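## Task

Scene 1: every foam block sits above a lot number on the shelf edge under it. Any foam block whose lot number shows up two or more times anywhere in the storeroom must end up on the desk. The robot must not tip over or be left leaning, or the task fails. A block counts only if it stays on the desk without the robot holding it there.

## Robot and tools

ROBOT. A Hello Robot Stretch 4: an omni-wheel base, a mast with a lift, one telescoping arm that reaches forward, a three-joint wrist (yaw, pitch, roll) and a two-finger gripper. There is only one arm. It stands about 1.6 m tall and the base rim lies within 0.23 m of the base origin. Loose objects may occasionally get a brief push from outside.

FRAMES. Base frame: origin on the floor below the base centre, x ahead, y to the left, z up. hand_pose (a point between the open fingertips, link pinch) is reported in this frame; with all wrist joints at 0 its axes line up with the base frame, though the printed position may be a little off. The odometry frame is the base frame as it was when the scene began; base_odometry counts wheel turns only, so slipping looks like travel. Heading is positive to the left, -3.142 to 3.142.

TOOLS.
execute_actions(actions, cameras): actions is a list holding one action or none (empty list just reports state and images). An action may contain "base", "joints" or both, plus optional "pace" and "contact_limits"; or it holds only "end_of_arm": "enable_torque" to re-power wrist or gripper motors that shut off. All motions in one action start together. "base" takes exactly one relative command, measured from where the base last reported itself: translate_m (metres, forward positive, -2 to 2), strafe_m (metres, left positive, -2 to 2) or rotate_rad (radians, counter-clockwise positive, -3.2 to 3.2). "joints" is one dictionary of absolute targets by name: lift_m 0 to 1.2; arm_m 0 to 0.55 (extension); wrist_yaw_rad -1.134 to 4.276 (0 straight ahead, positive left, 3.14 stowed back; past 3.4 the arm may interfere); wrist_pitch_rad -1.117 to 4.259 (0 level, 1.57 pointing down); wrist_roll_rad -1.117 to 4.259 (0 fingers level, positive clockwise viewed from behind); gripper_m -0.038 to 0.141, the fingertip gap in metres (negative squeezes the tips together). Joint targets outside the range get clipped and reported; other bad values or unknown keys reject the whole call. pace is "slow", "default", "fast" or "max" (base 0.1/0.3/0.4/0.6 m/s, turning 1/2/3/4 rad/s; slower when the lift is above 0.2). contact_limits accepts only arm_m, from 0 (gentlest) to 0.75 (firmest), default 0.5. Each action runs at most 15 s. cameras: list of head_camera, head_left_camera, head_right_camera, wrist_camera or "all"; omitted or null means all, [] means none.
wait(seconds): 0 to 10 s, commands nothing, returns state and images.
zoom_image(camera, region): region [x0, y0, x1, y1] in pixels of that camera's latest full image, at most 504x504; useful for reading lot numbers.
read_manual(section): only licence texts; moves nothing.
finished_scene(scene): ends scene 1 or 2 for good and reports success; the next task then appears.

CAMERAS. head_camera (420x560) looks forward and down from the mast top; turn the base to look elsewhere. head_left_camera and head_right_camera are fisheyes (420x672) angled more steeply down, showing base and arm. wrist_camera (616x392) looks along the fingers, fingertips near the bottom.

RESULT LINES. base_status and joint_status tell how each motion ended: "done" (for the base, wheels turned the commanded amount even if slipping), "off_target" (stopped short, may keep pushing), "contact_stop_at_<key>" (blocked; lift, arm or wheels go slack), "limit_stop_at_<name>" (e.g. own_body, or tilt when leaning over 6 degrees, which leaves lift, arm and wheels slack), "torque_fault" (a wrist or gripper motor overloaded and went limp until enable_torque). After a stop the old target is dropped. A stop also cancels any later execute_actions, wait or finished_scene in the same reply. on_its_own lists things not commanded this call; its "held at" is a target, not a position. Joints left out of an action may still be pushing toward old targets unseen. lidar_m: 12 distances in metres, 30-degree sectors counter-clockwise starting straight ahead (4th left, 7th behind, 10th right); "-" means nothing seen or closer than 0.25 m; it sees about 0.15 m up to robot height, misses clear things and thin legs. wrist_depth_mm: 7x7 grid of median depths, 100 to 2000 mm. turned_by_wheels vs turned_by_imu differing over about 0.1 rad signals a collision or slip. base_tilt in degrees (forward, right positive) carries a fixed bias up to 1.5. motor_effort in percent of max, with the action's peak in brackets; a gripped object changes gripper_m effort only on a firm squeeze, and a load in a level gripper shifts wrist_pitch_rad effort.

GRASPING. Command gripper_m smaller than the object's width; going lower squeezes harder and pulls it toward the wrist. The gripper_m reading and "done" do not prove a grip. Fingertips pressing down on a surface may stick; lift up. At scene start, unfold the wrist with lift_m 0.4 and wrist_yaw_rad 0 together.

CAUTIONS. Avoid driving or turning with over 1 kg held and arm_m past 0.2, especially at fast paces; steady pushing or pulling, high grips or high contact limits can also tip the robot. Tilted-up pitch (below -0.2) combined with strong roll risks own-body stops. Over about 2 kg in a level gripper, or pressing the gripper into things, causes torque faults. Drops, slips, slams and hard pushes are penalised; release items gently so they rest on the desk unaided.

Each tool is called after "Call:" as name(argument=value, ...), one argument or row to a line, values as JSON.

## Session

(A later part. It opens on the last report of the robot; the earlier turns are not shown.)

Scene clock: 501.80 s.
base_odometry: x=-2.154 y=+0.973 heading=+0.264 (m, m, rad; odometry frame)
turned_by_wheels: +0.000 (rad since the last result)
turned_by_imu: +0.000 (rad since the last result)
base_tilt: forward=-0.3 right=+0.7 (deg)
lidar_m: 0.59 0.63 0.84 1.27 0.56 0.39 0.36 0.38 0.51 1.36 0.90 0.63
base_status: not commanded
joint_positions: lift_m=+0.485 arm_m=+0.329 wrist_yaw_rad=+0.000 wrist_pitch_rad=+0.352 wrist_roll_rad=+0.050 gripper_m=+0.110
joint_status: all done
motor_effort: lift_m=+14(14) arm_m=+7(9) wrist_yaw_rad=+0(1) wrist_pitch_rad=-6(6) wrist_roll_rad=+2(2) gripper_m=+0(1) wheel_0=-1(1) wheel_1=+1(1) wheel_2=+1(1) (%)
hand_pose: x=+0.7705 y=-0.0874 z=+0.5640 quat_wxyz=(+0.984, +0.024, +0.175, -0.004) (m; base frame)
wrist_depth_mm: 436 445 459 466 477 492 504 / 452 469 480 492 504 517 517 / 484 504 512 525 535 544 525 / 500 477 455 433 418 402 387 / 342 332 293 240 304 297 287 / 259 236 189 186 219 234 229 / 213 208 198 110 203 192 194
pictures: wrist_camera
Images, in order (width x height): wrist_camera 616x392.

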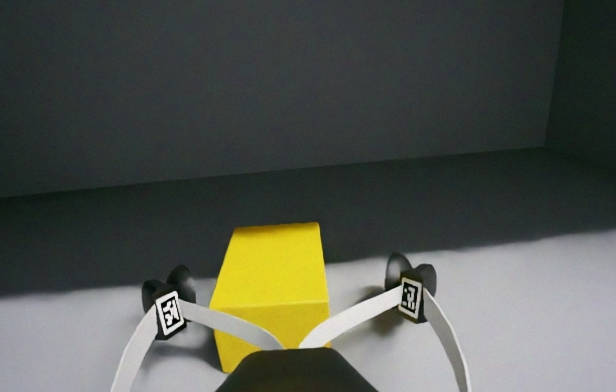

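Call:
execute_actions(
  actions=[
    {"joints":{"gripper_m":0.02,"wrist_yaw_rad":0.04}},
  ],
  cameras=["wrist_camera"],
)

Call:
execute_actions(
  actions=[
    {"joints":{"lift_m":0.508},"pace":"fast"},
  ],
  cameras=[],
)

Call:
execute_actions(
  actions=[
    {"joints":{"arm_m":0.0},"pace":"max"},
  ],
  cameras=["wrist_camera"],
)

Scene clock: 512.17 s.
base_odometry: x=-2.154 y=+0.973 heading=+0.264 (m, m, rad; odometry frame)
turned_by_wheels: +0.000 (rad since the last result)
turned_by_imu: +0.000 (rad since the last result)
base_tilt: forward=-0.3 right=+0.6 (deg)
lidar_m: 0.59 0.63 0.85 1.27 0.57 0.39 0.34 0.36 0.52 1.34 0.90 0.63
base_status: not commanded
joint_positions: lift_m=+0.485 arm_m=+0.329 wrist_yaw_rad=+0.040 wrist_pitch_rad=+0.352 wrist_roll_rad=+0.050 gripper_m=+0.020
joint_status: all done
motor_effort: lift_m=+14(14) arm_m=+7(7) wrist_yaw_rad=+2(4) wrist_pitch_rad=-7(7) wrist_roll_rad=+2(2) gripper_m=-19(20) wheel_0=-1(1) wheel_1=+1(0) wheel_2=+1(1) (%)
hand_pose: x=+0.7737 y=-0.0766 z=+0.5640 quat_wxyz=(+0.984, +0.021, +0.176, +0.015) (m; base frame)
wrist_depth_mm: 442 449 459 462 473 473 480 / 469 473 484 488 496 500 512 / 488 500 508 517 521 530 525 / 496 473 452 436 415 399 389 / 343 332 307 219 306 294 286 / 259 256 181 170 189 233 228 / 212 200 198 110 203 190 193
pictures: wrist_camera
Images, in order (width x height): wrist_camera 616x392.

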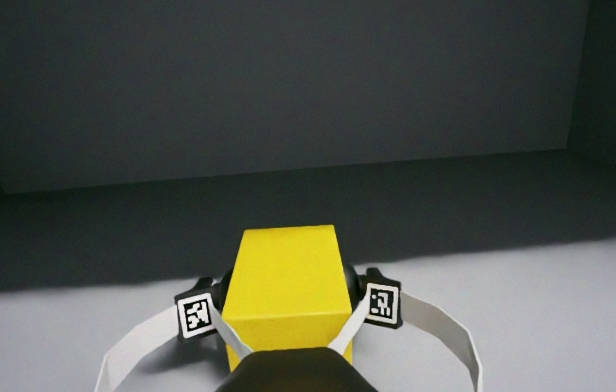

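Scene clock: 512.87 s.
base_odometry: x=-2.154 y=+0.973 heading=+0.264 (m, m, rad; odometry frame)
turned_by_wheels: +0.000 (rad since the last result)
turned_by_imu: +0.000 (rad since the last result)
base_tilt: forward=-0.2 right=+0.7 (deg)
lidar_m: 0.58 0.63 0.88 1.28 0.53 0.38 0.37 0.37 0.50 1.35 0.87 0.64
base_status: not commanded
joint_positions: lift_m=+0.508 arm_m=+0.329 wrist_yaw_rad=+0.040 wrist_pitch_rad=+0.353 wrist_roll_rad=+0.050 gripper_m=+0.020
joint_status: all done
motor_effort: lift_m=+22(22) arm_m=+7(7) wrist_yaw_rad=+2(2) wrist_pitch_rad=-8(7) wrist_roll_rad=+1(1) gripper_m=-18(17) wheel_0=-1(1) wheel_1=+1(1) wheel_2=+1(1) (%)
hand_pose: x=+0.7737 y=-0.0766 z=+0.5863 quat_wxyz=(+0.984, +0.021, +0.176, +0.015) (m; base frame)
wrist_depth_mm: 442 449 459 459 473 480 484 / 466 477 480 492 492 500 512 / 492 500 508 521 525 539 539 / 512 525 517 496 477 459 449 / 392 379 351 219 345 336 327 / 297 293 181 170 190 265 262 / 243 227 225 110 232 217 218
pictures: none
No camera images: the call's "cameras" was empty. Leave "cameras" out to get every camera's image.

Scene clock: 514.53 s.
base_odometry: x=-2.154 y=+0.973 heading=+0.264 (m, m, rad; odometry frame)
turned_by_wheels: +0.000 (rad since the last result)
turned_by_imu: +0.000 (rad since the last result)
base_tilt: forward=-0.3 right=+0.7 (deg)
lidar_m: 0.59 0.60 0.85 1.28 0.54 0.39 0.36 0.38 0.50 1.35 0.90 0.62
base_status: not commanded
joint_positions: lift_m=+0.508 arm_m=+0.001 wrist_yaw_rad=+0.040 wrist_pitch_rad=+0.353 wrist_roll_rad=+0.050 gripper_m=+0.020
joint_status: all done
motor_effort: lift_m=+21(22) arm_m=-7(6) wrist_yaw_rad=+1(2) wrist_pitch_rad=-9(8) wrist_roll_rad=+1(1) gripper_m=-20(18) wheel_0=-1(1) wheel_1=+1(1) wheel_2=+1(1) (%)
hand_pose: x=+0.4461 y=-0.0766 z=+0.5862 quat_wxyz=(+0.984, +0.021, +0.176, +0.015) (m; base frame)
wrist_depth_mm: 661 750 759 759 778 759 559 / 654 788 798 809 820 778 564 / 621 809 831 798 768 707 564 / 549 539 517 500 480 462 452 / 421 430 421 218 976 798 591 / 597 820 181 171 190 820 597 / 585 707 798 110 809 750 621
pictures: wrist_camera
Images, in order (width x height): wrist_camera 616x392.

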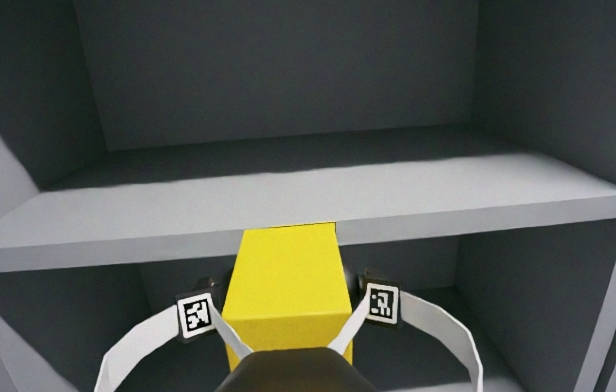

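Call:
execute_actions(
  actions=[
    {"base":{"strafe_m":-2.0},"joints":{"lift_m":0.3},"pace":"max"},
  ],
  cameras=[],
)

Call:
execute_actions(
  actions=[
    {"base":{"strafe_m":-0.88},"pace":"max"},
  ],
  cameras=["head_camera"],
)

Scene clock: 527.83 s.
base_odometry: x=-1.631 y=-0.957 heading=+0.264 (m, m, rad; odometry frame)
turned_by_wheels: +0.000 (rad since the last result)
turned_by_imu: -0.006 (rad since the last result)
base_tilt: forward=-0.2 right=+0.6 (deg)
lidar_m: 0.64 0.67 0.92 1.45 0.47 0.33 0.31 0.33 0.44 1.16 1.47 0.66
base_status: done
joint_positions: lift_m=+0.300 arm_m=+0.001 wrist_yaw_rad=+0.040 wrist_pitch_rad=+0.353 wrist_roll_rad=+0.050 gripper_m=+0.020
joint_status: all done
motor_effort: lift_m=+19(19) arm_m=-7(7) wrist_yaw_rad=+1(1) wrist_pitch_rad=-8(10) wrist_roll_rad=+2(1) gripper_m=-19(18) wheel_0=+0(12) wheel_1=+1(13) wheel_2=+1(1) (%)
hand_pose: x=+0.4461 y=-0.0765 z=+0.3785 quat_wxyz=(+0.984, +0.021, +0.176, +0.015) (m; base frame)
wrist_depth_mm: 778 462 469 402 402 404 415 / 759 831 842 866 854 544 439 / 831 878 904 904 917 559 1576 / 809 917 946 960 960 574 1205 / 798 904 842 218 820 585 904 / 715 707 181 171 190 597 732 / 580 549 559 110 585 597 621
pictures: none
No camera images: the call's "cameras" was empty. Leave "cameras" out to get every camera's image.

Scene clock: 530.77 s.
base_odometry: x=-1.401 y=-1.807 heading=+0.265 (m, m, rad; odometry frame)
turned_by_wheels: +0.000 (rad since the last result)
turned_by_imu: -0.003 (rad since the last result)
base_tilt: forward=-0.2 right=+0.7 (deg)
lidar_m: 1.99 0.81 0.93 1.36 0.43 0.28 0.28 0.31 0.40 0.54 0.55 0.75
base_status: done
joint_positions: lift_m=+0.300 arm_m=+0.001 wrist_yaw_rad=+0.040 wrist_pitch_rad=+0.353 wrist_roll_rad=+0.050 gripper_m=+0.020
joint_status: not commanded
motor_effort: lift_m=+19(19) arm_m=-7(7) wrist_yaw_rad=+1(2) wrist_pitch_rad=-8(8) wrist_roll_rad=+3(1) gripper_m=-19(18) wheel_0=+0(11) wheel_1=+0(13) wheel_2=+1(1) (%)
hand_pose: x=+0.4461 y=-0.0765 z=+0.3785 quat_wxyz=(+0.984, +0.021, +0.176, +0.015) (m; base frame)
wrist_depth_mm: - - - - 1499 842 621 / - - - - 1661 866 621 / 831 - - - 1661 904 640 / 831 1537 1464 1430 1366 931 647 / 809 1060 976 219 976 854 661 / 768 831 181 172 190 759 654 / 683 640 640 110 654 609 603
pictures: head_camera
Images, in order (width x height): head_camera 420x560.

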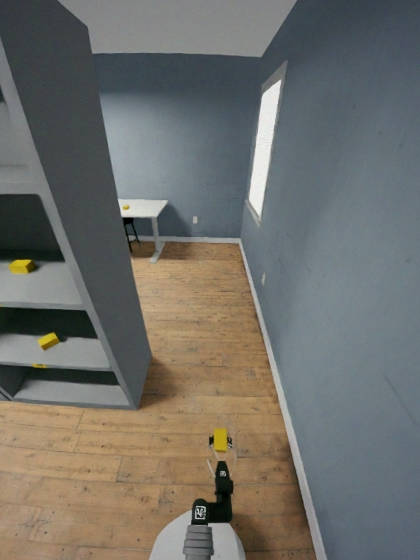

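Call:
execute_actions(
  actions=[
    {"base":{"translate_m":2.0},"joints":{"lift_m":0.73},"pace":"max"},
  ],
  cameras=[],
)

Call:
execute_actions(
  actions=[
    {"base":{"rotate_rad":0.74},"pace":"fast"},
  ],
  cameras=["head_camera"],
)

Scene clock: 547.40 s.
base_odometry: x=+0.530 y=-1.284 heading=+0.264 (m, m, rad; odometry frame)
turned_by_wheels: +0.000 (rad since the last result)
turned_by_imu: +0.002 (rad since the last result)
base_tilt: forward=-0.3 right=+0.7 (deg)
lidar_m: 1.41 1.04 0.95 3.67 1.22 0.96 2.30 0.73 0.53 0.47 0.49 0.64
base_status: done
joint_positions: lift_m=+0.730 arm_m=+0.001 wrist_yaw_rad=+0.040 wrist_pitch_rad=+0.353 wrist_roll_rad=+0.050 gripper_m=+0.020
joint_status: all done
motor_effort: lift_m=+21(24) arm_m=-7(7) wrist_yaw_rad=+1(1) wrist_pitch_rad=-7(8) wrist_roll_rad=+2(2) gripper_m=-18(18) wheel_0=-2(5) wheel_1=-2(5) wheel_2=+0(12) (%)
hand_pose: x=+0.4461 y=-0.0765 z=+0.8084 quat_wxyz=(+0.984, +0.021, +0.176, +0.015) (m; base frame)
wrist_depth_mm: 1060 1078 1118 1118 1138 723 535 / 1138 1138 1160 1229 1182 741 544 / 1160 1229 1229 1255 1255 788 525 / 1255 1308 1336 1336 1366 809 564 / 1336 1366 1366 219 1397 831 574 / 1430 1464 181 171 190 798 591 / 1229 1205 1182 110 1205 759 603
pictures: none
No camera images: the call's "cameras" was empty. Leave "cameras" out to get every camera's image.

Scene clock: 548.80 s.
base_odometry: x=+0.530 y=-1.284 heading=+1.004 (m, m, rad; odometry frame)
turned_by_wheels: +0.740 (rad since the last result)
turned_by_imu: +0.741 (rad since the last result)
base_tilt: forward=-0.3 right=+0.5 (deg)
lidar_m: 0.94 1.17 1.93 1.01 0.96 1.21 0.59 0.48 0.47 0.51 0.85 1.41
base_status: done
joint_positions: lift_m=+0.730 arm_m=+0.001 wrist_yaw_rad=+0.040 wrist_pitch_rad=+0.353 wrist_roll_rad=+0.050 gripper_m=+0.020
joint_status: not commanded
motor_effort: lift_m=+21(21) arm_m=-7(7) wrist_yaw_rad=+0(1) wrist_pitch_rad=-9(8) wrist_roll_rad=+2(2) gripper_m=-19(18) wheel_0=+0(5) wheel_1=-1(7) wheel_2=+1(6) (%)
hand_pose: x=+0.4461 y=-0.0765 z=+0.8084 quat_wxyz=(+0.984, +0.021, +0.176, +0.015) (m; base frame)
wrist_depth_mm: - - 1808 1430 1255 1060 946 / - - 1808 1537 1255 1118 976 / - 1160 1025 1281 1336 1160 1025 / - - - 1618 1430 1205 1060 / - 1983 1756 218 1464 1281 1138 / 1537 1537 181 170 190 1281 1160 / 1281 1160 1160 110 1205 1138 1118
pictures: head_camera
Images, in order (width x height): head_camera 420x560.

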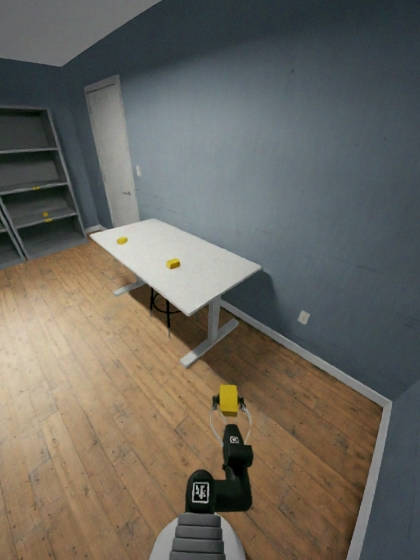

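Call:
execute_actions(
  actions=[
    {"base":{"translate_m":0.4},"joints":{"arm_m":0.54},"pace":"max"},
  ],
  cameras=["head_camera","wrist_camera"],
)

Scene clock: 561.90 s.
base_odometry: x=+0.744 y=-0.946 heading=+1.005 (m, m, rad; odometry frame)
turned_by_wheels: +0.000 (rad since the last result)
turned_by_imu: +0.001 (rad since the last result)
base_tilt: forward=-0.3 right=+0.8 (deg)
lidar_m: 0.57 0.61 2.64 1.36 1.17 1.79 0.92 0.72 0.71 0.82 1.11 1.00
base_status: done
joint_positions: lift_m=+0.730 arm_m=+0.539 wrist_yaw_rad=+0.040 wrist_pitch_rad=+0.353 wrist_roll_rad=+0.050 gripper_m=+0.020
joint_status: all done
motor_effort: lift_m=+21(21) arm_m=+7(7) wrist_yaw_rad=-1(2) wrist_pitch_rad=-8(8) wrist_roll_rad=+2(2) gripper_m=-17(19) wheel_0=+0(5) wheel_1=+0(6) wheel_2=+2(11) (%)
hand_pose: x=+0.9837 y=-0.0764 z=+0.8083 quat_wxyz=(+0.984, +0.021, +0.176, +0.016) (m; base frame)
wrist_depth_mm: 1205 904 707 585 500 427 384 / 1397 991 759 615 530 449 402 / 1229 991 831 661 549 477 421 / 676 640 609 591 559 496 442 / 459 452 424 220 415 399 394 / 353 349 181 171 190 317 307 / 289 271 270 110 276 258 259
pictures: head_camera, wrist_camera
Images, in order (width x height): head_camera 420x560, wrist_camera 616x392.

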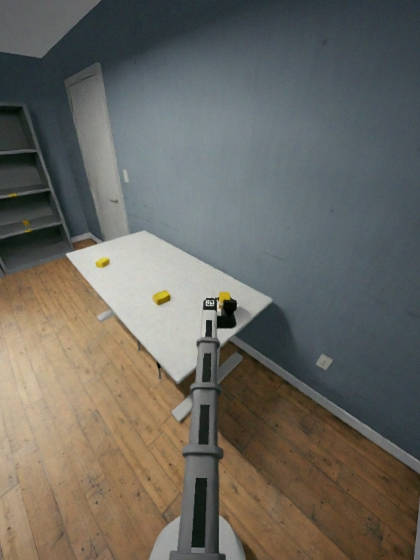

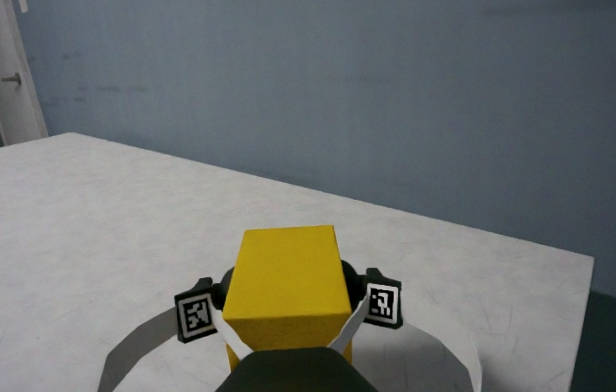

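Call:
execute_actions(
  actions=[
    {"joints":{"lift_m":0.673}},
  ],
  cameras=[],
)

Call:
execute_actions(
  actions=[
    {"joints":{"gripper_m":0.09}},
  ],
  cameras=[],
)

Call:
execute_actions(
  actions=[
    {"joints":{"arm_m":0.38,"lift_m":0.69},"pace":"max"},
  ],
  cameras=["head_camera","wrist_camera"],
)

Scene clock: 580.27 s.
base_odometry: x=+0.744 y=-0.946 heading=+1.005 (m, m, rad; odometry frame)
turned_by_wheels: +0.000 (rad since the last result)
turned_by_imu: +0.000 (rad since the last result)
base_tilt: forward=-0.3 right=+0.6 (deg)
lidar_m: 0.55 0.61 2.63 1.40 1.17 1.80 0.93 0.71 0.68 0.81 1.09 0.98
base_status: not commanded
joint_positions: lift_m=+0.673 arm_m=+0.539 wrist_yaw_rad=+0.040 wrist_pitch_rad=+0.353 wrist_roll_rad=+0.050 gripper_m=+0.020
joint_status: all done
motor_effort: lift_m=+14(19) arm_m=+7(7) wrist_yaw_rad=+0(1) wrist_pitch_rad=-7(7) wrist_roll_rad=+2(1) gripper_m=-20(18) wheel_0=+1(0) wheel_1=+0(0) wheel_2=+2(2) (%)
hand_pose: x=+0.9838 y=-0.0764 z=+0.7519 quat_wxyz=(+0.984, +0.021, +0.176, +0.016) (m; base frame)
wrist_depth_mm: 1205 917 707 585 504 430 384 / 1397 1008 768 621 521 452 404 / 917 809 750 640 549 473 421 / 496 477 455 436 418 404 421 / 343 334 309 220 309 297 287 / 260 258 181 171 190 236 229 / 213 201 200 110 204 191 195
pictures: none
No camera images: the call's "cameras" was empty. Leave "cameras" out to get every camera's image.

Scene clock: 581.77 s.
base_odometry: x=+0.744 y=-0.946 heading=+1.005 (m, m, rad; odometry frame)
turned_by_wheels: +0.000 (rad since the last result)
turned_by_imu: +0.000 (rad since the last result)
base_tilt: forward=+0.0 right=+0.7 (deg)
lidar_m: 0.55 0.60 2.63 1.38 1.15 1.77 0.91 0.73 0.71 0.79 1.13 1.02
base_status: not commanded
joint_positions: lift_m=+0.673 arm_m=+0.539 wrist_yaw_rad=+0.040 wrist_pitch_rad=+0.353 wrist_roll_rad=+0.050 gripper_m=+0.090
joint_status: all done
motor_effort: lift_m=+14(14) arm_m=+7(7) wrist_yaw_rad=-1(0) wrist_pitch_rad=-7(7) wrist_roll_rad=+2(2) gripper_m=-2(18) wheel_0=+0(0) wheel_1=+0(0) wheel_2=+2(1) (%)
hand_pose: x=+0.9838 y=-0.0764 z=+0.7519 quat_wxyz=(+0.984, +0.021, +0.176, +0.016) (m; base frame)
wrist_depth_mm: 1229 917 699 585 500 430 389 / 1366 991 759 621 530 449 404 / 917 820 750 634 559 477 418 / 500 473 455 439 421 404 421 / 343 334 310 231 309 296 290 / 263 256 191 183 204 236 229 / 213 208 206 110 202 193 195
pictures: none
No camera images: the call's "cameras" was empty. Leave "cameras" out to get every camera's image.

Scene clock: 583.00 s.
base_odometry: x=+0.744 y=-0.946 heading=+1.005 (m, m, rad; odometry frame)
turned_by_wheels: +0.000 (rad since the last result)
turned_by_imu: +0.000 (rad since the last result)
base_tilt: forward=-0.3 right=+0.5 (deg)
lidar_m: 0.52 0.58 2.62 1.38 1.16 1.75 0.91 0.72 0.70 0.81 1.11 1.00
base_status: not commanded
joint_positions: lift_m=+0.690 arm_m=+0.381 wrist_yaw_rad=+0.040 wrist_pitch_rad=+0.352 wrist_roll_rad=+0.050 gripper_m=+0.090
joint_status: all done
motor_effort: lift_m=+20(23) arm_m=-7(7) wrist_yaw_rad=+2(1) wrist_pitch_rad=-7(6) wrist_roll_rad=+1(1) gripper_m=-1(1) wheel_0=+1(0) wheel_1=+0(0) wheel_2=+2(2) (%)
hand_pose: x=+0.8261 y=-0.0766 z=+0.7684 quat_wxyz=(+0.984, +0.021, +0.176, +0.015) (m; base frame)
wrist_depth_mm: 1464 1138 878 723 621 535 484 / 1661 1229 931 768 654 564 504 / 976 904 842 750 668 591 517 / 544 525 500 392 466 480 544 / 379 370 362 342 340 621 569 / 289 283 214 273 205 683 597 / 236 230 229 110 809 699 627
pictures: head_camera, wrist_camera
Images, in order (width x height): head_camera 420x560, wrist_camera 616x392.

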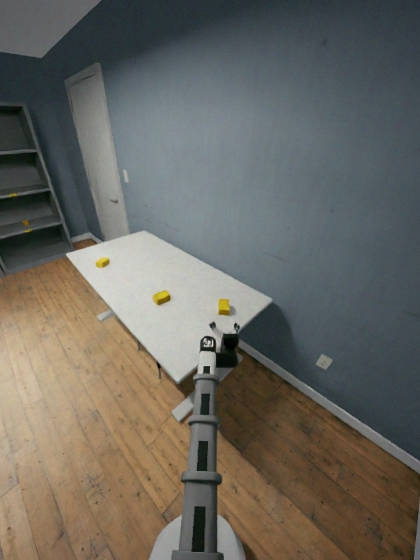

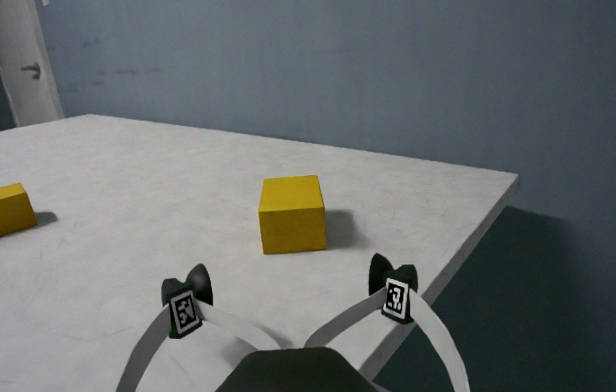

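Call:
finished_scene(
  scene=1,
)

The scene is finished: the task was done.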